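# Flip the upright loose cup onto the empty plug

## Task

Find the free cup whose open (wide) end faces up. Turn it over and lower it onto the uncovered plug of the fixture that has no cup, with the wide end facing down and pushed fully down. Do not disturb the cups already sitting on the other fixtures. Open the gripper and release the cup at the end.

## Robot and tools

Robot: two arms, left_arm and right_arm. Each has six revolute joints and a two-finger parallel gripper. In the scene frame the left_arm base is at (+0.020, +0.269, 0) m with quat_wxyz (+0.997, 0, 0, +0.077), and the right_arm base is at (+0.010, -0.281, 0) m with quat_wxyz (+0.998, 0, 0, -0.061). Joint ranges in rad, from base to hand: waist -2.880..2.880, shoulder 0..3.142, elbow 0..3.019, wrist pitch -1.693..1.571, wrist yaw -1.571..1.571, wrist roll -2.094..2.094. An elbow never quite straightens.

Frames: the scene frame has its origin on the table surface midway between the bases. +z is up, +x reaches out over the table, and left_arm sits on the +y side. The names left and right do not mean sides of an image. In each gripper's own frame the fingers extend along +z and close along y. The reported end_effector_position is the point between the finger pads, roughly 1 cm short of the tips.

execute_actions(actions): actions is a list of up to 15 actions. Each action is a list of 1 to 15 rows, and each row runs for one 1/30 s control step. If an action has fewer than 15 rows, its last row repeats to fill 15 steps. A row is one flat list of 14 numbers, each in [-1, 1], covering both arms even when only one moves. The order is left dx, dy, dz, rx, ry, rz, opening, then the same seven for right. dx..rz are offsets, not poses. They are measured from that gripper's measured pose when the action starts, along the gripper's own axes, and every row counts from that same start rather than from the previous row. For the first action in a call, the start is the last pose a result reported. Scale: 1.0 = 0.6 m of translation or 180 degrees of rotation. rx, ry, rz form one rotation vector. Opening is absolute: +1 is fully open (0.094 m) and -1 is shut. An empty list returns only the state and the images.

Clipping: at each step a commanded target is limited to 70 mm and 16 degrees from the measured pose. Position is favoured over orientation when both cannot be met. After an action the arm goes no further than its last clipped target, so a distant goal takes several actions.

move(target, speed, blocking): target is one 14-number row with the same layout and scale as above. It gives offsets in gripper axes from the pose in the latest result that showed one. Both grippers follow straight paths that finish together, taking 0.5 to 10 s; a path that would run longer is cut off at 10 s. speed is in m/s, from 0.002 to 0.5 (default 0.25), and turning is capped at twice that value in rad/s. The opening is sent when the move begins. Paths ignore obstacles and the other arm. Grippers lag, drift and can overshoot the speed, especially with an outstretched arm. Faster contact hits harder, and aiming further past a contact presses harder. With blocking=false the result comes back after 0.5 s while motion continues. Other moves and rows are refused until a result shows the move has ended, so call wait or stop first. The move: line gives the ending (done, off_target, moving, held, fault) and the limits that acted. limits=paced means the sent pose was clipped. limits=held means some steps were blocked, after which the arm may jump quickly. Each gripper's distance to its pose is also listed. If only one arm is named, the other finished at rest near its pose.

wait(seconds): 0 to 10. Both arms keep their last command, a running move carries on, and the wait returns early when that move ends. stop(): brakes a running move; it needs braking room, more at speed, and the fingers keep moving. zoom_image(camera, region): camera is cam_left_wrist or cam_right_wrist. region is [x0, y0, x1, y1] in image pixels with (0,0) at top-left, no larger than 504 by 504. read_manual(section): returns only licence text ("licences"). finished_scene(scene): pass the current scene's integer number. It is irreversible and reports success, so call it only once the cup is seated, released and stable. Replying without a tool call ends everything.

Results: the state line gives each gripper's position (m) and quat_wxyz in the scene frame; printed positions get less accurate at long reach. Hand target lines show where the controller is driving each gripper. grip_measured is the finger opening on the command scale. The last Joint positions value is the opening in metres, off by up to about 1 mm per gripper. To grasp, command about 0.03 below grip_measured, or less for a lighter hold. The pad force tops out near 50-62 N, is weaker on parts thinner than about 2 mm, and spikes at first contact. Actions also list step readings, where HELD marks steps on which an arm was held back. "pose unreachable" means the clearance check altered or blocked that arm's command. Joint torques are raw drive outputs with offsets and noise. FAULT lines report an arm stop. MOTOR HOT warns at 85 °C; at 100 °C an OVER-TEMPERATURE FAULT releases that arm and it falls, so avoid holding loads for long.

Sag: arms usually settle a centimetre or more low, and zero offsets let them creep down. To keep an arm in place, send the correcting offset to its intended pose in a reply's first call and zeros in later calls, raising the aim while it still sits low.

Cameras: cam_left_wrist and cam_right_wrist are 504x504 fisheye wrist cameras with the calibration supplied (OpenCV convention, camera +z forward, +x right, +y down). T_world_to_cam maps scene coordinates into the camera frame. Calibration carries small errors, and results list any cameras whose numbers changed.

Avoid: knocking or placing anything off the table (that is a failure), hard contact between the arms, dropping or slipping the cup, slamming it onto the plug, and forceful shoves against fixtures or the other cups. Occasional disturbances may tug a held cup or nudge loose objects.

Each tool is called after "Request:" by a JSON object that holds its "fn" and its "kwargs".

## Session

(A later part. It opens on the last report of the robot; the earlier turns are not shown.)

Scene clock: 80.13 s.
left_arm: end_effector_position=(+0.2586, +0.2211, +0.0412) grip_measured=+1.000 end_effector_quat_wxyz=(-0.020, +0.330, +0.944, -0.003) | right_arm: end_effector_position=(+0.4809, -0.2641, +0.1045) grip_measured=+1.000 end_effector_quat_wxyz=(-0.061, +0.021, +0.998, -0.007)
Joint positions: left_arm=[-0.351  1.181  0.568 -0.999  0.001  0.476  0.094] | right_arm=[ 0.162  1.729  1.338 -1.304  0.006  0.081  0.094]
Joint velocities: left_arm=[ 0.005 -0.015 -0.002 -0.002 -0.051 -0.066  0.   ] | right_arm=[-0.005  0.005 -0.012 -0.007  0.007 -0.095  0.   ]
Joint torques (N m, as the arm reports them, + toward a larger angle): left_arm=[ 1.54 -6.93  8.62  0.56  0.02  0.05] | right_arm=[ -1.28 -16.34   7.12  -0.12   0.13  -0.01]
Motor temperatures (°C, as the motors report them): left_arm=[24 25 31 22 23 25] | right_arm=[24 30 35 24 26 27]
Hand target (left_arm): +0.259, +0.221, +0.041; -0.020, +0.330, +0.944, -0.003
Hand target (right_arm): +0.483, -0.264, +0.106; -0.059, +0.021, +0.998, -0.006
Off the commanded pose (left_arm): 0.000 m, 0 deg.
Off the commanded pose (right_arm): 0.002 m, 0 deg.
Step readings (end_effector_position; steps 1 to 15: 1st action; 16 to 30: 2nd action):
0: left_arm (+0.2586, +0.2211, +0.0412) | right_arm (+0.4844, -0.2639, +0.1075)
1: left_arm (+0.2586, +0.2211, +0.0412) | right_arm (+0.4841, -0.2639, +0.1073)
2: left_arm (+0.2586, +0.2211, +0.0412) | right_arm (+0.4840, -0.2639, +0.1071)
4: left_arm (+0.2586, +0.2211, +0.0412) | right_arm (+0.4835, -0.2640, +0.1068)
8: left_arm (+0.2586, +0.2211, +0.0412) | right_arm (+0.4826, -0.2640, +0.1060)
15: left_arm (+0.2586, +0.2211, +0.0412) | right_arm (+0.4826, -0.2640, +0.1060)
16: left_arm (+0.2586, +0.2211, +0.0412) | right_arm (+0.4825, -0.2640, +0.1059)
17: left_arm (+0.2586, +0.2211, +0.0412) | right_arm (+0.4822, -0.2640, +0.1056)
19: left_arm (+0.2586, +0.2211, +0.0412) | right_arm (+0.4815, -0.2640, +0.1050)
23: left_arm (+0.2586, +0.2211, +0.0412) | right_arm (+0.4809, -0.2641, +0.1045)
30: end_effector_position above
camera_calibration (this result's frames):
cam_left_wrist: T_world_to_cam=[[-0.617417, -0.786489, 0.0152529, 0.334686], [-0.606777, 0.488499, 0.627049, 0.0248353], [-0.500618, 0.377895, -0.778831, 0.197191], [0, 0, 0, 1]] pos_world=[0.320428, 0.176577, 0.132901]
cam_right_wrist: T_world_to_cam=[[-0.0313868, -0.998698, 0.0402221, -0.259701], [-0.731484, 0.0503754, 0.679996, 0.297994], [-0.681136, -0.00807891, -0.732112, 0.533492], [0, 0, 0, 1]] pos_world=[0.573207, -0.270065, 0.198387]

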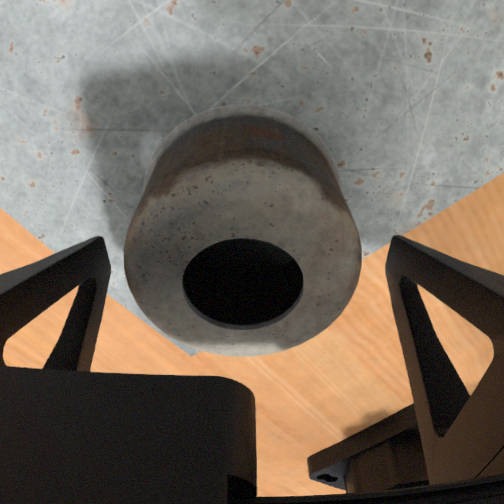

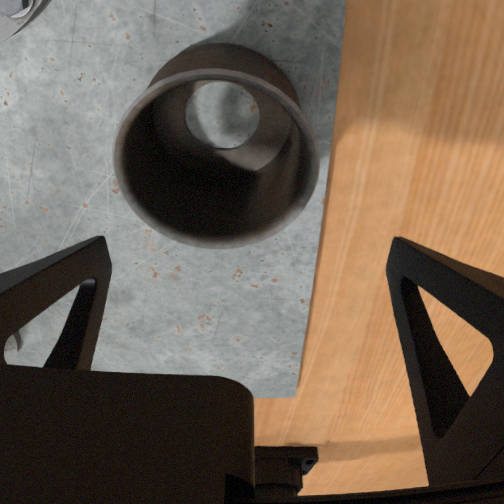

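Request:
{"fn": "move", "kwargs": {"target": [0.1,0,-0.3,0,0,0,1,-0.03,0.02,0.04,0,-0.039,0,1], "speed": 0.2}}

Scene clock: 83.63 s.
left_arm: end_effector_position=(+0.2130, +0.2558, +0.2059) grip_measured=+1.000 end_effector_quat_wxyz=(-0.032, +0.330, +0.943, -0.009) | right_arm: end_effector_position=(+0.4917, -0.2560, +0.0736) grip_measured=+1.000 end_effector_quat_wxyz=(-0.011, +0.015, +1.000, -0.006)
Joint positions: left_arm=[-0.221  0.864  0.834 -1.607  0.001  0.607  0.094] | right_arm=[ 0.179  1.729  1.255 -1.119  0.011  0.088  0.094]
Joint velocities: left_arm=[-0.015 -0.005  0.007  0.007 -0.037 -0.022  0.   ] | right_arm=[-0.005 -0.005  0.002 -0.007 -0.022  0.051  0.   ]
Joint torques (N m, as the arm reports them, + toward a larger angle): left_arm=[ 2.31 -4.03 13.85 -0.25 -0.03  0.15] | right_arm=[ -0.21 -17.     7.05   0.15   0.28   0.16]
Motor temperatures (°C, as the motors report them): left_arm=[24 25 31 22 23 25] | right_arm=[24 30 34 24 26 27]
Hand target (left_arm): +0.219, +0.258, +0.220; -0.020, +0.330, +0.944, -0.006
Hand target (right_arm): +0.496, -0.253, +0.078; -0.000, +0.021, +1.000, -0.007
Off the commanded pose (left_arm): 0.018 m, 1 deg.
Off the commanded pose (right_arm): 0.007 m, 1 deg.
move: off_target (left_arm)
camera_calibration (this result's frames):
cam_left_wrist: T_world_to_cam=[[-0.616643, -0.786508, 0.0340002, 0.327282], [-0.590583, 0.490727, 0.640624, -0.129903], [-0.520541, 0.374957, -0.767102, 0.292127], [0, 0, 0, 1]] pos_world=[0.277162, 0.211622, 0.296183]
cam_right_wrist: T_world_to_cam=[[-0.0239039, -0.998989, 0.038063, -0.253679], [-0.796559, 0.042039, 0.603098, 0.362053], [-0.604089, -0.0159031, -0.796759, 0.483173], [0, 0, 0, 1]] pos_world=[0.574212, -0.260959, 0.176275]

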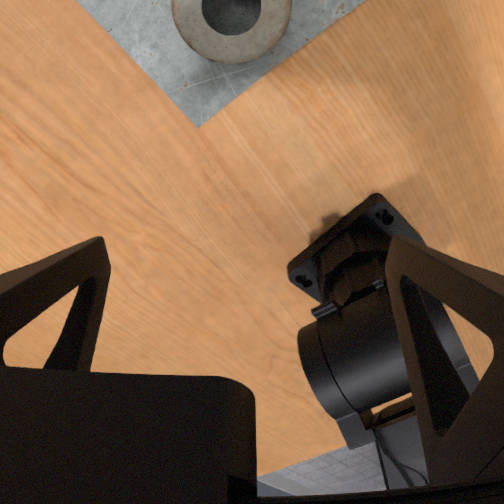

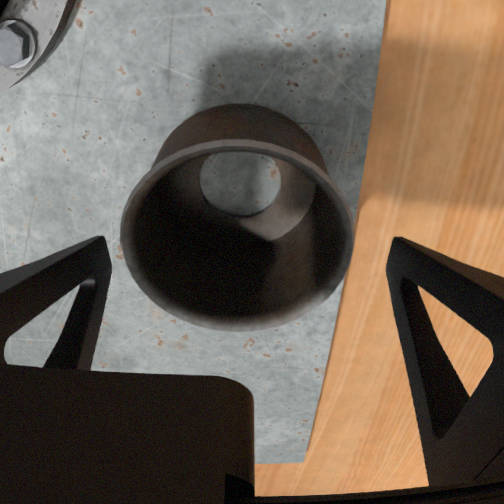

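Request:
{"fn": "move", "kwargs": {"target": [0,0,0,0,0,0,1,0.004,0.007,0.066,0,0,0,1], "speed": 0.1}}

Scene clock: 94.87 s.
left_arm: end_effector_position=(+0.2130, +0.2558, +0.2059) grip_measured=+1.000 end_effector_quat_wxyz=(-0.032, +0.331, +0.943, -0.009) | right_arm: end_effector_position=(+0.4844, -0.2563, +0.0364) grip_measured=+1.000 end_effector_quat_wxyz=(-0.014, +0.015, +1.000, -0.006)
Joint positions: left_arm=[-0.221  0.864  0.834 -1.607  0.001  0.609  0.094] | right_arm=[ 0.18   1.765  1.193 -1.028  0.011  0.088  0.094]
Joint velocities: left_arm=[-0.005 -0.005 -0.002 -0.017  0.007  0.037  0.   ] | right_arm=[-0.015 -0.015  0.002 -0.002 -0.066  0.081  0.   ]
Joint torques (N m, as the arm reports them, + toward a larger angle): left_arm=[ 1.76 -3.75 10.24  0.5   0.03  0.01] | right_arm=[ -0.09 -14.27   6.72   0.1    0.13   0.08]
Motor temperatures (°C, as the motors report them): left_arm=[24 25 32 22 23 25] | right_arm=[24 30 33 24 25 27]
Hand target (left_arm): +0.213, +0.256, +0.206; -0.032, +0.330, +0.943, -0.009
Hand target (right_arm): +0.489, -0.252, +0.034; -0.011, +0.016, +1.000, -0.006
Off the commanded pose (left_arm): 0.000 m, 0 deg.
Off the commanded pose (right_arm): 0.006 m, 0 deg.
move: done
camera_calibration (this result's frames):
cam_left_wrist: T_world_to_cam=[[-0.618736, -0.784856, 0.0341448, 0.327276], [-0.589268, 0.492412, 0.640542, -0.130597], [-0.519547, 0.376206, -0.767164, 0.291609], [0, 0, 0, 1]] pos_world=[0.277045, 0.211467, 0.29619]
cam_right_wrist: T_world_to_cam=[[-0.023641, -0.998974, 0.0386246, -0.252813], [-0.792408, 0.0422807, 0.608524, 0.376535], [-0.609533, -0.0162203, -0.792595, 0.451511], [0, 0, 0, 1]] pos_world=[0.567604, -0.26115, 0.138499]

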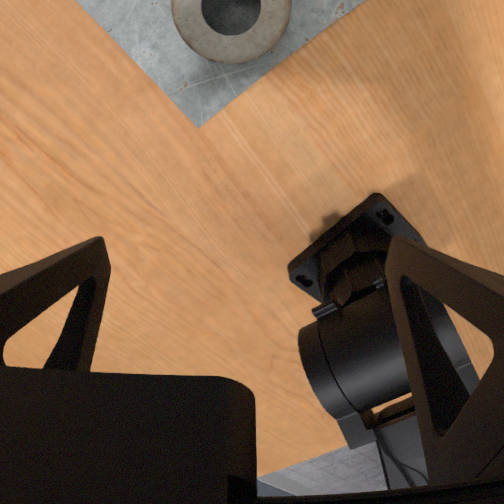

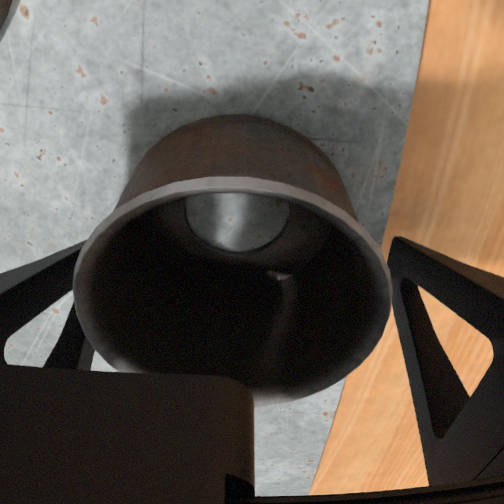

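Request:
{"fn": "execute_actions", "kwargs": {"actions": [[[0,0,0,0,0,0,1,0,0.008,0,0,0,0,0.2]],[[0,0,0,0,0,0,1,0,0,0,0,0,0,0.2]]]}}

Scene clock: 97.07 s.
left_arm: end_effector_position=(+0.2130, +0.2558, +0.2059) grip_measured=+1.000 end_effector_quat_wxyz=(-0.032, +0.331, +0.943, -0.009) | right_arm: end_effector_position=(+0.4835, -0.2553, +0.0358) grip_measured=+0.463 end_effector_quat_wxyz=(-0.015, +0.015, +1.000, -0.006)
Joint positions: left_arm=[-0.221  0.864  0.834 -1.607  0.001  0.609  0.094] | right_arm=[ 0.182  1.765  1.191 -1.028  0.01   0.088  0.069]
Joint velocities: left_arm=[ 0.005 -0.005 -0.002 -0.002  0.022  0.051  0.   ] | right_arm=[-0.005 -0.034  0.007  0.012 -0.095 -0.051  0.   ]
Joint torques (N m, as the arm reports them, + toward a larger angle): left_arm=[ 1.52 -3.71 10.31  0.52  0.01  0.03] | right_arm=[ -0.98 -15.72   6.03  -0.18   0.19   0.02]
Motor temperatures (°C, as the motors report them): left_arm=[24 25 32 22 23 25] | right_arm=[24 30 32 24 25 27]
Hand target (left_arm): +0.213, +0.256, +0.206; -0.032, +0.331, +0.943, -0.009
Hand target (right_arm): +0.483, -0.255, +0.036; -0.015, +0.015, +1.000, -0.006
Off the commanded pose (left_arm): 0.000 m, 0 deg.
Off the commanded pose (right_arm): 0.000 m, 0 deg.
Step readings (end_effector_position; steps 1 to 15: 1st action; 16 to 30: 2nd action):
0: left_arm (+0.2130, +0.2558, +0.2059) | right_arm (+0.4844, -0.2563, +0.0364)
1: left_arm (+0.2130, +0.2558, +0.2059) | right_arm (+0.4844, -0.2563, +0.0364)
2: left_arm (+0.2130, +0.2558, +0.2059) | right_arm (+0.4843, -0.2554, +0.0364)
4: left_arm (+0.2130, +0.2558, +0.2059) | right_arm (+0.4838, -0.2555, +0.0360)
8: left_arm (+0.2130, +0.2558, +0.2059) | right_arm (+0.4835, -0.2553, +0.0358)
15: left_arm (+0.2130, +0.2558, +0.2059) | right_arm (+0.4835, -0.2553, +0.0358)
16: left_arm (+0.2130, +0.2558, +0.2059) | right_arm (+0.4835, -0.2553, +0.0358)
17: left_arm (+0.2130, +0.2558, +0.2059) | right_arm (+0.4835, -0.2553, +0.0358)
19: left_arm (+0.2130, +0.2558, +0.2059) | right_arm (+0.4835, -0.2553, +0.0358)
23: left_arm (+0.2130, +0.2558, +0.2059) | right_arm (+0.4835, -0.2553, +0.0358)
30: end_effector_position above
camera_calibration (this result's frames):
cam_left_wrist: T_world_to_cam=[[-0.618736, -0.784856, 0.0341448, 0.327276], [-0.589268, 0.492412, 0.640542, -0.130597], [-0.519547, 0.376206, -0.767164, 0.291609], [0, 0, 0, 1]] pos_world=[0.277045, 0.211467, 0.29619]
cam_right_wrist: T_world_to_cam=[[-0.021673, -0.999027, 0.0383981, -0.252849], [-0.791313, 0.0406149, 0.610061, 0.375126], [-0.611027, -0.0171631, -0.791424, 0.450934], [0, 0, 0, 1]] pos_world=[0.566895, -0.2601, 0.137739]

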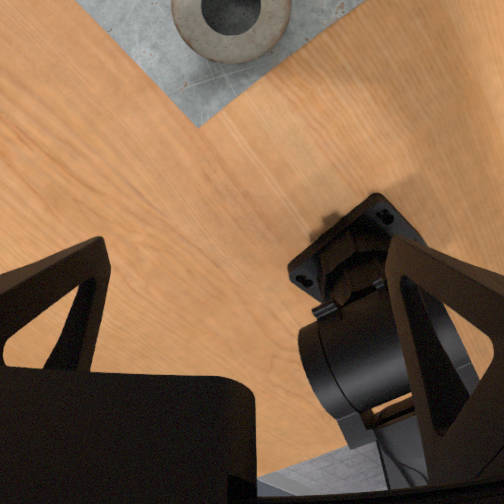

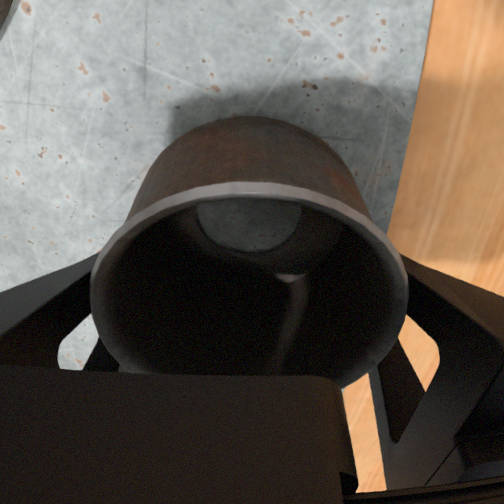

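Request:
{"fn": "move", "kwargs": {"target": [0,0,0,0,0,0,1,0.05,0,-0.3,0,0,0,0.2], "speed": 0.3}}

Scene clock: 102.83 s.
left_arm: end_effector_position=(+0.2130, +0.2558, +0.2059) grip_measured=+1.000 end_effector_quat_wxyz=(-0.032, +0.331, +0.943, -0.009) | right_arm: end_effector_position=(+0.4458, -0.2575, +0.1965) grip_measured=+0.463 end_effector_quat_wxyz=(-0.037, +0.014, +0.999, -0.008)
Joint positions: left_arm=[-0.221  0.864  0.834 -1.607  0.001  0.609  0.094] | right_arm=[ 0.182  1.544  1.362 -1.464  0.01   0.088  0.069]
Joint velocities: left_arm=[-0.005 -0.005  0.007  0.002 -0.007 -0.037  0.   ] | right_arm=[-0.015 -0.015  0.007  0.017 -0.051 -0.051  0.   ]
Joint torques (N m, as the arm reports them, + toward a larger angle): left_arm=[ 1.83 -4.03 10.29  0.5   0.03  0.03] | right_arm=[  0.15 -15.27  10.37  -1.03   0.12   0.01]
Motor temperatures (°C, as the motors report them): left_arm=[24 25 31 22 23 25] | right_arm=[24 30 32 24 25 27]
Hand target (left_arm): +0.213, +0.256, +0.206; -0.032, +0.331, +0.943, -0.009
Hand target (right_arm): +0.456, -0.254, +0.217; -0.015, +0.014, +1.000, -0.006
Off the commanded pose (left_arm): 0.000 m, 0 deg.
Off the commanded pose (right_arm): 0.025 m, 3 deg.
move: off_target (right_arm); limits=paced
camera_calibration (this result's frames):
cam_left_wrist: T_world_to_cam=[[-0.618736, -0.784856, 0.0341448, 0.327276], [-0.589268, 0.492412, 0.640542, -0.130597], [-0.519547, 0.376206, -0.767164, 0.291609], [0, 0, 0, 1]] pos_world=[0.277045, 0.211467, 0.29619]
cam_right_wrist: T_world_to_cam=[[-0.0198988, -0.998923, 0.0419158, -0.263507], [-0.763603, 0.0422468, 0.644302, 0.228726], [-0.645379, -0.0191862, -0.763621, 0.564369], [0, 0, 0, 1]] pos_world=[0.533644, -0.262058, 0.294641]

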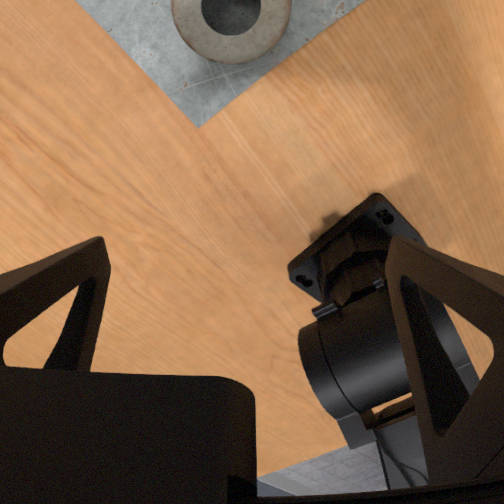

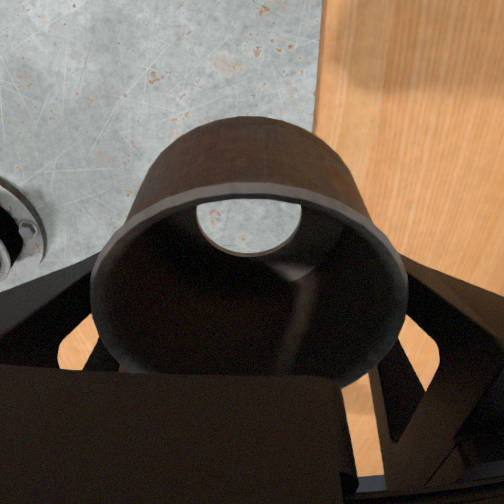

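Request:
{"fn": "move", "kwargs": {"target": [-0.285,0,-0.34,0.209,-0.188,-0.394,1,0.087,0.51,-0.17,-0.173,-0.49,-0.173,0.2], "speed": 0.25}}

Scene clock: 110.07 s.
left_arm: end_effector_position=(+0.3511, +0.1517, +0.3720) grip_measured=+1.000 end_effector_quat_wxyz=(+0.091, -0.315, +0.879, -0.345) | right_arm: end_effector_position=(+0.4050, +0.0453, +0.2778) grip_measured=+0.463 end_effector_quat_wxyz=(+0.633, -0.220, +0.702, +0.242)
Joint positions: left_arm=[-0.24   0.953  1.18  -1.28   0.542 -0.92   0.094] | right_arm=[0.825 1.201 0.619 0.499 0.034 0.065 0.069]
Joint velocities: left_arm=[-0.015 -0.005  0.017 -0.007  0.007 -0.037  0.   ] | right_arm=[ 0.005 -0.034 -0.007  0.002  0.095 -0.066  0.001]
Joint torques (N m, as the arm reports them, + toward a larger angle): left_arm=[ 0.36 -6.31 15.5   2.73  0.05  0.02] | right_arm=[-0.48 -7.94  8.88  2.07  0.19 -0.28]
Motor temperatures (°C, as the motors report them): left_arm=[24 25 32 22 23 25] | right_arm=[24 30 33 24 25 27]
Hand target (left_arm): +0.356, +0.148, +0.401; +0.121, -0.302, +0.874, -0.360
Hand target (right_arm): +0.407, +0.050, +0.298; +0.652, -0.221, +0.683, +0.244
Off the commanded pose (left_arm): 0.030 m, 4 deg.
Off the commanded pose (right_arm): 0.021 m, 4 deg.
move: off_target (left_arm, right_arm)
camera_calibration (this result's frames):
cam_left_wrist: T_world_to_cam=[[0.498121, -0.561002, 0.661174, -0.334041], [-0.851042, -0.170205, 0.496747, 0.141534], [-0.166141, -0.810127, -0.56222, 0.5096], [0, 0, 0, 1]] pos_world=[0.371509, 0.249533, 0.43706]
cam_right_wrist: T_world_to_cam=[[0.594881, -0.802051, -0.0532094, -0.19666], [-0.547862, -0.35613, -0.75698, 0.45232], [0.588187, 0.479465, -0.651268, 0.052517], [0, 0, 0, 1]] pos_world=[0.333908, -0.021827, 0.366135]

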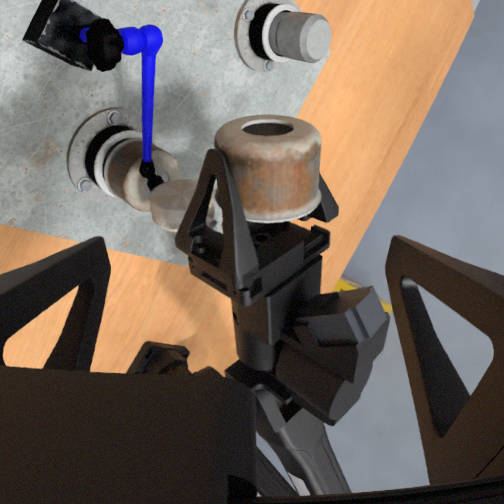

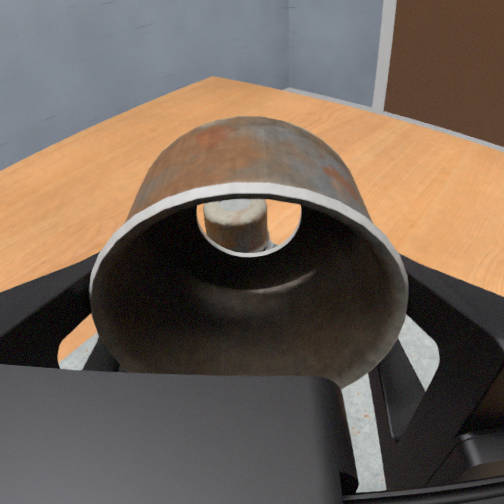

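Request:
{"fn": "move", "kwargs": {"target": [0.003,0.087,0.06,0.269,0,0,1,0,0,0,0,0,0,0.2], "speed": 0.2}}

Scene clock: 116.77 s.
left_arm: end_effector_position=(+0.3380, +0.1565, +0.3167) grip_measured=+1.000 end_effector_quat_wxyz=(+0.209, -0.241, +0.660, -0.680) | right_arm: end_effector_position=(+0.4008, +0.0418, +0.2632) grip_measured=+0.463 end_effector_quat_wxyz=(+0.622, -0.223, +0.712, +0.237)
Joint positions: left_arm=[-0.039  0.702  0.398  0.329  1.038 -1.644  0.094] | right_arm=[0.825 1.202 0.597 0.492 0.034 0.064 0.069]
Joint velocities: left_arm=[-0.005 -0.005 -0.002  0.002 -0.051 -0.11   0.   ] | right_arm=[-0.005 -0.005 -0.002 -0.002 -0.081 -0.081 -0.   ]
Joint torques (N m, as the arm reports them, + toward a larger angle): left_arm=[ 2.58 -2.11 10.26  3.29 -0.15  0.04] | right_arm=[-0.63 -8.29  8.77  1.4   0.15 -0.01]
Motor temperatures (°C, as the motors report them): left_arm=[24 25 33 22 23 25] | right_arm=[24 29 34 24 25 27]
Hand target (left_arm): +0.341, +0.160, +0.310; +0.208, -0.250, +0.657, -0.680
Hand target (right_arm): +0.405, +0.045, +0.278; +0.632, -0.220, +0.702, +0.242
Off the commanded pose (left_arm): 0.007 m, 1 deg.
Off the commanded pose (right_arm): 0.016 m, 2 deg.
move: off_target (right_arm)
camera_calibration (this result's frames):
cam_left_wrist: T_world_to_cam=[[0.0417252, 0.0423138, 0.998233, -0.335124], [-0.999109, -0.00464378, 0.0419587, 0.326884], [0.006411, -0.999094, 0.0420824, 0.260047], [0, 0, 0, 1]] pos_world=[0.338909, 0.275509, 0.309873]
cam_right_wrist: T_world_to_cam=[[0.593726, -0.803057, -0.0508763, -0.197896], [-0.564859, -0.370919, -0.737125, 0.43993], [0.573083, 0.466388, -0.673838, 0.0597077], [0, 0, 0, 1]] pos_world=[0.331777, -0.0235906, 0.354449]

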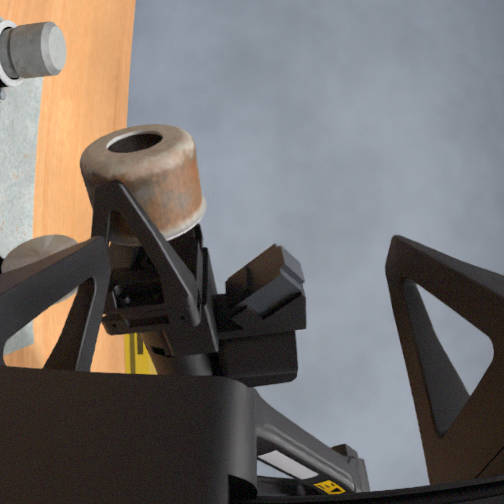

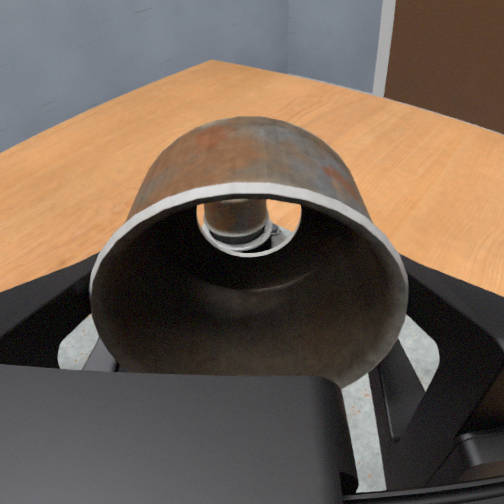

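Request:
{"fn": "move", "kwargs": {"target": [-0.003,0.092,0.062,0,0,0,1,0,0,0,0,0,0,0.2], "speed": 0.15}}

Scene clock: 119.97 s.
left_arm: end_effector_position=(+0.3612, +0.1284, +0.2637) grip_measured=+1.000 end_effector_quat_wxyz=(+0.207, -0.246, +0.662, -0.677) | right_arm: end_effector_position=(+0.4000, +0.0411, +0.2608) grip_measured=+0.463 end_effector_quat_wxyz=(+0.621, -0.224, +0.713, +0.237)
Joint positions: left_arm=[-0.171  0.905  0.332  0.576  0.903 -1.632  0.094] | right_arm=[0.825 1.202 0.593 0.492 0.034 0.064 0.069]
Joint velocities: left_arm=[ 0.015 -0.005 -0.017 -0.012 -0.037  0.007  0.   ] | right_arm=[-0.015 -0.005 -0.002 -0.002  0.022 -0.037  0.001]
Joint torques (N m, as the arm reports them, + toward a larger angle): left_arm=[ 0.88 -4.32  9.54  3.36 -0.19  0.18] | right_arm=[-0.11 -7.72  7.77  1.31  0.14 -0.04]
Motor temperatures (°C, as the motors report them): left_arm=[24 25 33 22 23 25] | right_arm=[24 29 34 24 25 27]
Hand target (left_arm): +0.360, +0.126, +0.262; +0.209, -0.240, +0.662, -0.678
Hand target (right_arm): +0.401, +0.042, +0.263; +0.622, -0.223, +0.712, +0.237
Off the commanded pose (left_arm): 0.003 m, 1 deg.
Off the commanded pose (right_arm): 0.003 m, 0 deg.
move: done
camera_calibration (this result's frames):
cam_left_wrist: T_world_to_cam=[[0.0541401, 0.0381929, 0.997803, -0.285791], [-0.998471, -0.00912954, 0.0545258, 0.349145], [0.011192, -0.999229, 0.0376402, 0.233531], [0, 0, 0, 1]] pos_world=[0.36147, 0.247453, 0.257336]
cam_right_wrist: T_world_to_cam=[[0.593563, -0.803195, -0.0506006, -0.198085], [-0.567215, -0.372913, -0.734304, 0.4378], [0.57092, 0.464557, -0.676932, 0.0606412], [0, 0, 0, 1]] pos_world=[0.331282, -0.0240102, 0.352505]

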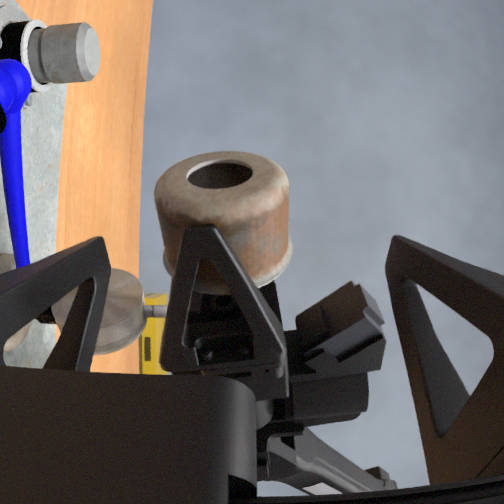

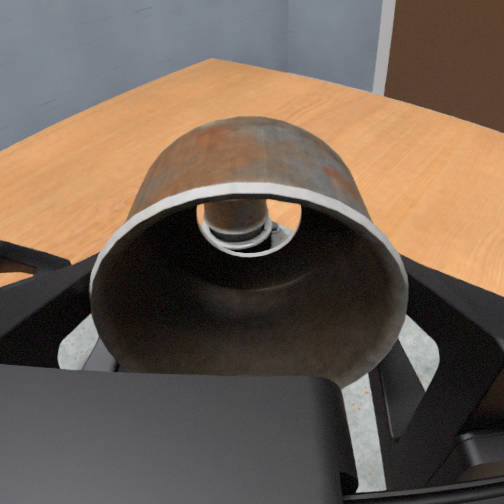

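Request:
{"fn": "move", "kwargs": {"target": [0,0.018,0.1,0,0,0,1,0,0,0,0,0,0,0.2], "speed": 0.08}}

Scene clock: 123.07 s.
left_arm: end_effector_position=(+0.3839, +0.0865, +0.2332) grip_measured=+1.000 end_effector_quat_wxyz=(+0.191, -0.266, +0.671, -0.666) | right_arm: end_effector_position=(+0.4000, +0.0411, +0.2608) grip_measured=+0.463 end_effector_quat_wxyz=(+0.621, -0.224, +0.713, +0.237)
Joint positions: left_arm=[-0.332  1.074  0.356  0.664  0.736 -1.631  0.094] | right_arm=[0.825 1.202 0.593 0.492 0.034 0.064 0.069]
Joint velocities: left_arm=[-0.005 -0.005 -0.007 -0.012  0.066  0.081  0.   ] | right_arm=[-0.015 -0.005 -0.022 -0.012  0.051  0.11   0.   ]
Joint torques (N m, as the arm reports them, + toward a larger angle): left_arm=[ 1.04 -5.26 13.57  3.65 -0.16  0.24] | right_arm=[-1.19 -9.14  7.37  0.94  0.16 -0.05]
Motor temperatures (°C, as the motors report them): left_arm=[24 25 32 22 23 25] | right_arm=[24 29 34 24 25 27]
Hand target (left_arm): +0.395, +0.081, +0.254; +0.208, -0.245, +0.664, -0.675
Hand target (right_arm): +0.400, +0.041, +0.261; +0.621, -0.224, +0.713, +0.237
Off the commanded pose (left_arm): 0.025 m, 3 deg.
Off the commanded pose (right_arm): 0.000 m, 0 deg.
move: off_target (left_arm)
camera_calibration (this result's frames):
cam_left_wrist: T_world_to_cam=[[0.109914, 0.0281452, 0.993543, -0.274578], [-0.993765, -0.0156922, 0.110383, 0.358841], [0.0186976, -0.999481, 0.026245, 0.192428], [0, 0, 0, 1]] pos_world=[0.383186, 0.205687, 0.228145]
cam_right_wrist: T_world_to_cam=[[0.593563, -0.803195, -0.0506006, -0.198085], [-0.567215, -0.372913, -0.734304, 0.4378], [0.57092, 0.464557, -0.676932, 0.0606412], [0, 0, 0, 1]] pos_world=[0.331282, -0.0240102, 0.352505]

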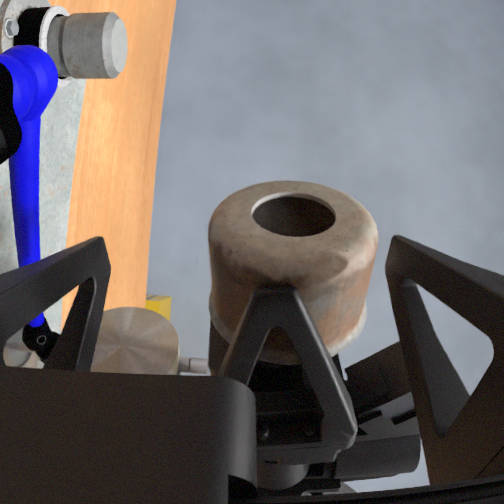

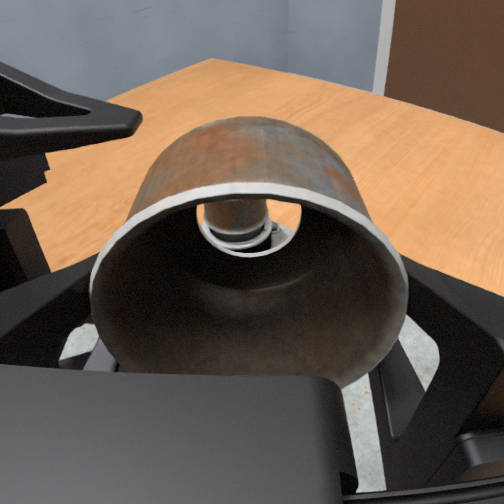

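Request:
{"fn": "move", "kwargs": {"target": [0,-0.06,0,0,0,0,1,0,0,0,0,0,0,0.2], "speed": 0.08}}

Scene clock: 125.30 s.
left_arm: end_effector_position=(+0.3769, +0.0876, +0.2469) grip_measured=+1.000 end_effector_quat_wxyz=(+0.181, -0.274, +0.676, -0.660) | right_arm: end_effector_position=(+0.4000, +0.0411, +0.2608) grip_measured=+0.463 end_effector_quat_wxyz=(+0.621, -0.224, +0.713, +0.237)
Joint positions: left_arm=[-0.332  0.987  0.374  0.527  0.738 -1.631  0.094] | right_arm=[0.825 1.202 0.593 0.492 0.034 0.064 0.069]
Joint velocities: left_arm=[ 0.005 -0.015 -0.007 -0.012 -0.037 -0.066  0.   ] | right_arm=[ 0.005 -0.005  0.002  0.002 -0.022 -0.081 -0.001]
Joint torques (N m, as the arm reports them, + toward a larger angle): left_arm=[ 2.06 -6.29 14.18  1.46  0.11  0.15] | right_arm=[ 0.23 -8.21  7.39  0.94  0.13 -0.01]
Motor temperatures (°C, as the motors report them): left_arm=[24 25 33 22 23 25] | right_arm=[24 29 34 24 25 27]
Hand target (left_arm): +0.386, +0.088, +0.268; +0.191, -0.266, +0.670, -0.666
Hand target (right_arm): +0.400, +0.041, +0.261; +0.621, -0.224, +0.713, +0.237
Off the commanded pose (left_arm): 0.025 m, 2 deg.
Off the commanded pose (right_arm): 0.000 m, 0 deg.
move: off_target (left_arm)
camera_calibration (this result's frames):
cam_left_wrist: T_world_to_cam=[[0.139854, 0.0224101, 0.989919, -0.297376], [-0.990018, -0.0144793, 0.140196, 0.341494], [0.0174751, -0.999644, 0.0201614, 0.195182], [0, 0, 0, 1]] pos_world=[0.376264, 0.206721, 0.242567]
cam_right_wrist: T_world_to_cam=[[0.593563, -0.803195, -0.0506006, -0.198085], [-0.567215, -0.372913, -0.734304, 0.4378], [0.57092, 0.464557, -0.676932, 0.0606412], [0, 0, 0, 1]] pos_world=[0.331282, -0.0240102, 0.352505]

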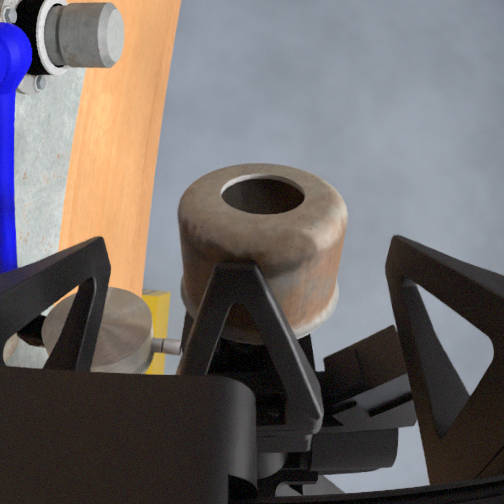

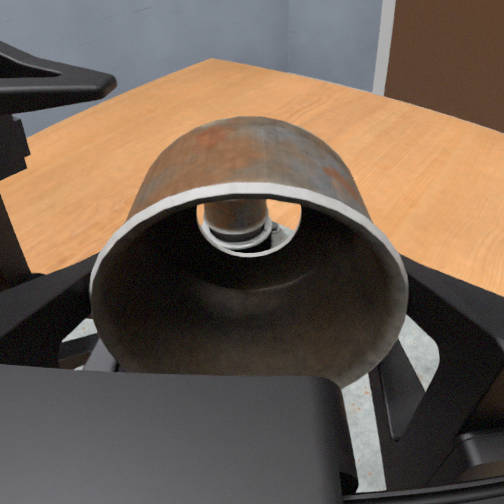

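Request:
{"fn": "move", "kwargs": {"target": [-0.006,-0.035,0.085,0,0,0,1,0,0,0,0,0,0,0.2], "speed": 0.06}}

Scene clock: 129.20 s.
left_arm: end_effector_position=(+0.4008, +0.0574, +0.2499) grip_measured=+1.000 end_effector_quat_wxyz=(+0.180, -0.280, +0.680, -0.653) | right_arm: end_effector_position=(+0.4000, +0.0411, +0.2608) grip_measured=+0.463 end_effector_quat_wxyz=(+0.621, -0.224, +0.713, +0.237)
Joint positions: left_arm=[-0.424  1.08   0.451  0.527  0.639 -1.631  0.094] | right_arm=[0.825 1.202 0.593 0.492 0.034 0.064 0.069]
Joint velocities: left_arm=[-0.005 -0.024  0.022 -0.012  0.051  0.037  0.   ] | right_arm=[-0.015 -0.015 -0.002 -0.017  0.051 -0.007  0.001]
Joint torques (N m, as the arm reports them, + toward a larger angle): left_arm=[ 0.05 -5.62 14.25  2.21 -0.15  0.09] | right_arm=[-0.66 -8.79  7.48  1.09  0.21 -0.04]
Motor temperatures (°C, as the motors report them): left_arm=[24 25 33 22 23 25] | right_arm=[24 29 33 24 25 27]
Hand target (left_arm): +0.412, +0.050, +0.265; +0.182, -0.274, +0.677, -0.659
Hand target (right_arm): +0.400, +0.041, +0.261; +0.621, -0.224, +0.713, +0.237
Off the commanded pose (left_arm): 0.020 m, 1 deg.
Off the commanded pose (right_arm): 0.000 m, 0 deg.
move: off_target (left_arm)
camera_calibration (this result's frames):
cam_left_wrist: T_world_to_cam=[[0.15389, 0.0106698, 0.98803, -0.307425], [-0.987803, -0.0223424, 0.154096, 0.36046], [0.0237191, -0.999693, 0.00710139, 0.165342], [0, 0, 0, 1]] pos_world=[0.399451, 0.176625, 0.247026]
cam_right_wrist: T_world_to_cam=[[0.593563, -0.803195, -0.0506006, -0.198085], [-0.567215, -0.372913, -0.734304, 0.4378], [0.57092, 0.464557, -0.676932, 0.0606412], [0, 0, 0, 1]] pos_world=[0.331282, -0.0240102, 0.352505]

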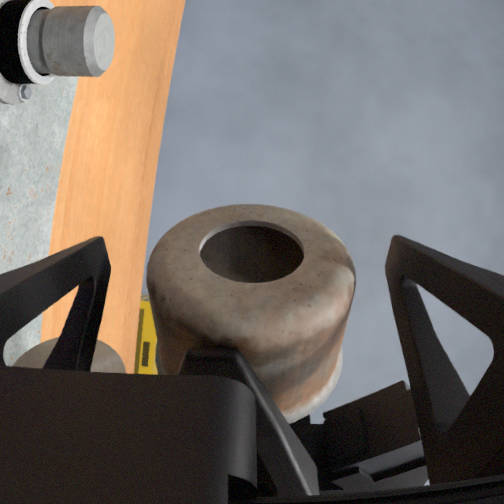

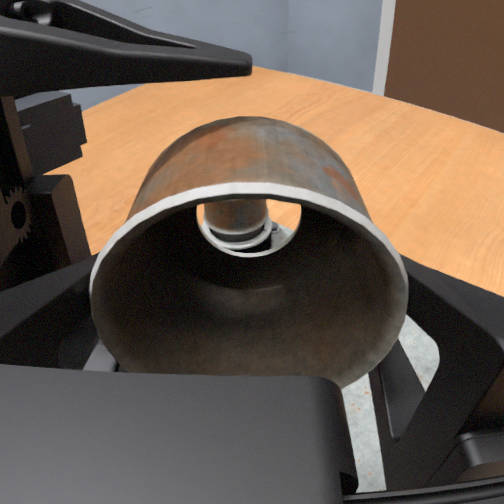

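Request:
{"fn": "move", "kwargs": {"target": [0.036,-0.02,0.016,0,0,0,1,0,0,0,0,0,0,0.2], "speed": 0.05}}

Scene clock: 132.67 s.
left_arm: end_effector_position=(+0.3913, +0.0405, +0.2542) grip_measured=+1.000 end_effector_quat_wxyz=(+0.183, -0.281, +0.682, -0.650) | right_arm: end_effector_position=(+0.4000, +0.0411, +0.2608) grip_measured=+0.463 end_effector_quat_wxyz=(+0.621, -0.224, +0.713, +0.237)
Joint positions: left_arm=[-0.494  1.049  0.451  0.493  0.565 -1.631  0.094] | right_arm=[0.825 1.202 0.593 0.492 0.034 0.064 0.069]
Joint velocities: left_arm=[-0.024 -0.005  0.007  0.017 -0.051 -0.051  0.   ] | right_arm=[-0.015 -0.005 -0.012  0.002  0.037 -0.007  0.001]
Joint torques (N m, as the arm reports them, + toward a larger angle): left_arm=[ 0.87 -7.24 11.58  1.48 -0.16  0.07] | right_arm=[-0.23 -8.63  7.56  1.44  0.19 -0.02]
Motor temperatures (°C, as the motors report them): left_arm=[24 25 34 22 23 25] | right_arm=[24 29 33 24 25 27]
Hand target (left_arm): +0.391, +0.037, +0.263; +0.181, -0.279, +0.681, -0.652
Hand target (right_arm): +0.400, +0.041, +0.261; +0.621, -0.224, +0.713, +0.237
Off the commanded pose (left_arm): 0.010 m, 1 deg.
Off the commanded pose (right_arm): 0.000 m, 0 deg.
move: done
camera_calibration (this result's frames):
cam_left_wrist: T_world_to_cam=[[0.154434, 0.00314586, 0.987998, -0.30995], [-0.987598, -0.0281256, 0.154461, 0.350024], [0.028274, -0.999599, -0.0012367, 0.148931], [0, 0, 0, 1]] pos_world=[0.389339, 0.159691, 0.252349]
cam_right_wrist: T_world_to_cam=[[0.593563, -0.803195, -0.0506006, -0.198085], [-0.567215, -0.372913, -0.734304, 0.4378], [0.57092, 0.464557, -0.676932, 0.0606412], [0, 0, 0, 1]] pos_world=[0.331282, -0.0240102, 0.352505]

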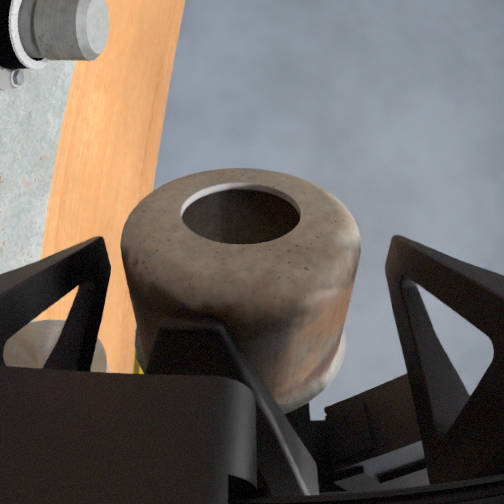

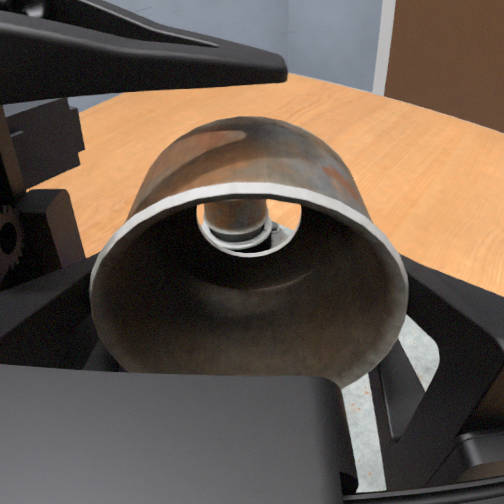

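Request:
{"fn": "move", "kwargs": {"target": [0.012,-0.012,0,0,0,0,1,0,0,0,0,0,0,0.2], "speed": 0.05}}

Request:
{"fn": "execute_actions", "kwargs": {"actions": [[[0,0,0,0,0,0,0.15,0,0,0,0,0,0,0.2]],[[0,0,0,0,0,0,0.15,0,0,0,0,0,0,0.2]]]}}

Scene clock: 134.87 s.
left_arm: end_effector_position=(+0.3891, +0.0397, +0.2577) grip_measured=+1.000 end_effector_quat_wxyz=(+0.186, -0.283, +0.681, -0.649) | right_arm: end_effector_position=(+0.4000, +0.0411, +0.2608) grip_measured=+0.463 end_effector_quat_wxyz=(+0.621, -0.224, +0.713, +0.237)
Joint positions: left_arm=[-0.503  1.032  0.451  0.478  0.548 -1.631  0.094] | right_arm=[0.825 1.202 0.593 0.492 0.034 0.064 0.069]
Joint velocities: left_arm=[-0.015 -0.005 -0.007 -0.007 -0.037 -0.022  0.   ] | right_arm=[-0.005 -0.005 -0.007 -0.012 -0.051 -0.022 -0.001]
Joint torques (N m, as the arm reports them, + toward a larger angle): left_arm=[ 0.63 -7.2  11.09  1.47 -0.14  0.13] | right_arm=[-1.53 -7.85  7.34  0.94  0.14 -0.05]
Motor temperatures (°C, as the motors report them): left_arm=[24 25 33 22 23 25] | right_arm=[24 29 33 24 25 27]
Hand target (left_arm): +0.387, +0.036, +0.262; +0.183, -0.281, +0.682, -0.650
Hand target (right_arm): +0.400, +0.041, +0.261; +0.621, -0.224, +0.713, +0.237
Off the commanded pose (left_arm): 0.006 m, 0 deg.
Off the commanded pose (right_arm): 0.000 m, 0 deg.
move: done
camera_calibration (this result's frames):
cam_left_wrist: T_world_to_cam=[[0.151696, 0.0034328, 0.988421, -0.312132], [-0.987778, -0.0357051, 0.151722, 0.348368], [0.0358125, -0.999356, -0.00202549, 0.145512], [0, 0, 0, 1]] pos_world=[0.386248, 0.158928, 0.255957]
cam_right_wrist: T_world_to_cam=[[0.593563, -0.803195, -0.0506006, -0.198085], [-0.567215, -0.372913, -0.734304, 0.4378], [0.57092, 0.464557, -0.676932, 0.0606412], [0, 0, 0, 1]] pos_world=[0.331282, -0.0240102, 0.352505]

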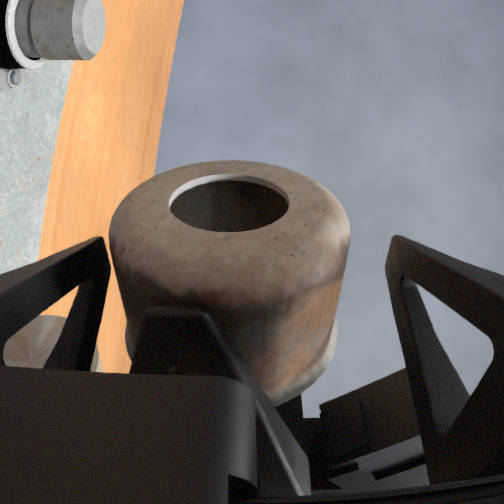

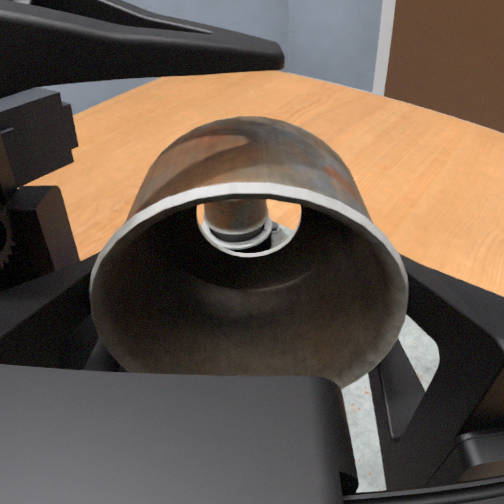

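Scene clock: 135.87 s.
left_arm: end_effector_position=(+0.3878, +0.0401, +0.2532) grip_measured=+0.465 end_effector_quat_wxyz=(+0.183, -0.285, +0.683, -0.647) | right_arm: end_effector_position=(+0.3992, +0.0414, +0.2614) grip_measured=+0.463 end_effector_quat_wxyz=(+0.621, -0.224, +0.712, +0.239)
Joint positions: left_arm=[-0.503  1.034  0.445  0.476  0.549 -1.63   0.069] | right_arm=[0.826 1.2   0.591 0.494 0.031 0.065 0.069]
Joint velocities: left_arm=[ 0.005  0.005 -0.007 -0.007  0.007  0.007 -0.001] | right_arm=[ 0.005  0.005 -0.002  0.007 -0.007  0.037 -0.001]
Joint torques (N m, as the arm reports them, + toward a larger angle): left_arm=[ 1.42 -6.32 10.36  2.51 -0.02  0.14] | right_arm=[-1.29 -8.78  7.66  1.03  0.21 -0.08]
Motor temperatures (°C, as the motors report them): left_arm=[24 25 33 22 23 25] | right_arm=[24 29 33 24 25 27]
Hand target (left_arm): +0.388, +0.040, +0.253; +0.183, -0.285, +0.683, -0.647
Hand target (right_arm): +0.399, +0.041, +0.261; +0.621, -0.224, +0.712, +0.239
Off the commanded pose (left_arm): 0.000 m, 0 deg.
Off the commanded pose (right_arm): 0.000 m, 0 deg.
Step readings (end_effector_position; steps 1 to 15: 1st action; 16 to 30: 2nd action):
0: left_arm (+0.3891, +0.0397, +0.2577) | right_arm (+0.4000, +0.0411, +0.2608)
1: left_arm (+0.3891, +0.0397, +0.2577) | right_arm (+0.4000, +0.0411, +0.2608)
2: left_arm (+0.3890, +0.0398, +0.2571) | right_arm (+0.4000, +0.0411, +0.2616)
4: left_arm (+0.3881, +0.0401, +0.2538) | right_arm (+0.3994, +0.0413, +0.2616)
8: left_arm (+0.3878, +0.0401, +0.2532) | right_arm (+0.3992, +0.0413, +0.2614)
15: left_arm (+0.3878, +0.0401, +0.2532) | right_arm (+0.3992, +0.0413, +0.2614)
16: left_arm (+0.3878, +0.0401, +0.2532) | right_arm (+0.3992, +0.0414, +0.2614)
17: left_arm (+0.3878, +0.0401, +0.2532) | right_arm (+0.3992, +0.0414, +0.2614)
19: left_arm (+0.3878, +0.0401, +0.2532) | right_arm (+0.3992, +0.0414, +0.2614)
23: left_arm (+0.3878, +0.0401, +0.2532) | right_arm (+0.3992, +0.0414, +0.2614)
30: end_effector_position above
camera_calibration (this result's frames):
cam_left_wrist: T_world_to_cam=[[0.16064, -0.000191355, 0.987013, -0.310498], [-0.986393, -0.0354749, 0.160533, 0.345024], [0.0349835, -0.999371, -0.00588746, 0.14719], [0, 0, 0, 1]] pos_world=[0.385059, 0.159278, 0.251945]
cam_right_wrist: T_world_to_cam=[[0.596252, -0.801095, -0.052259, -0.198101], [-0.565181, -0.372649, -0.736005, 0.437434], [0.570136, 0.46838, -0.674956, 0.0610075], [0, 0, 0, 1]] pos_world=[0.330565, -0.0242629, 0.352778]

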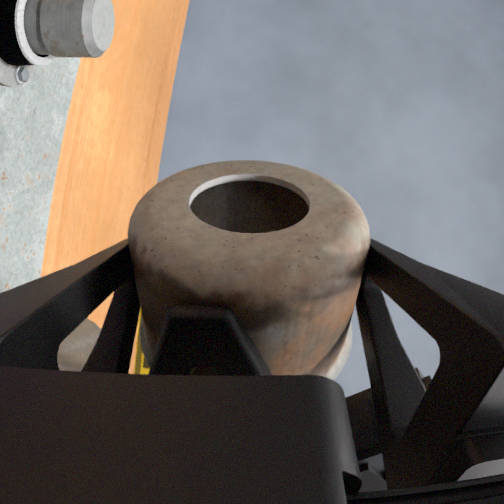

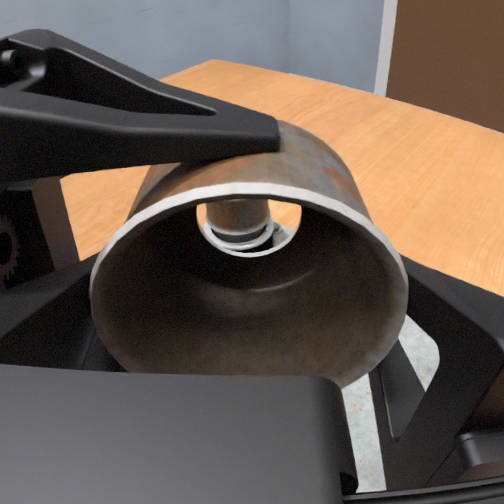

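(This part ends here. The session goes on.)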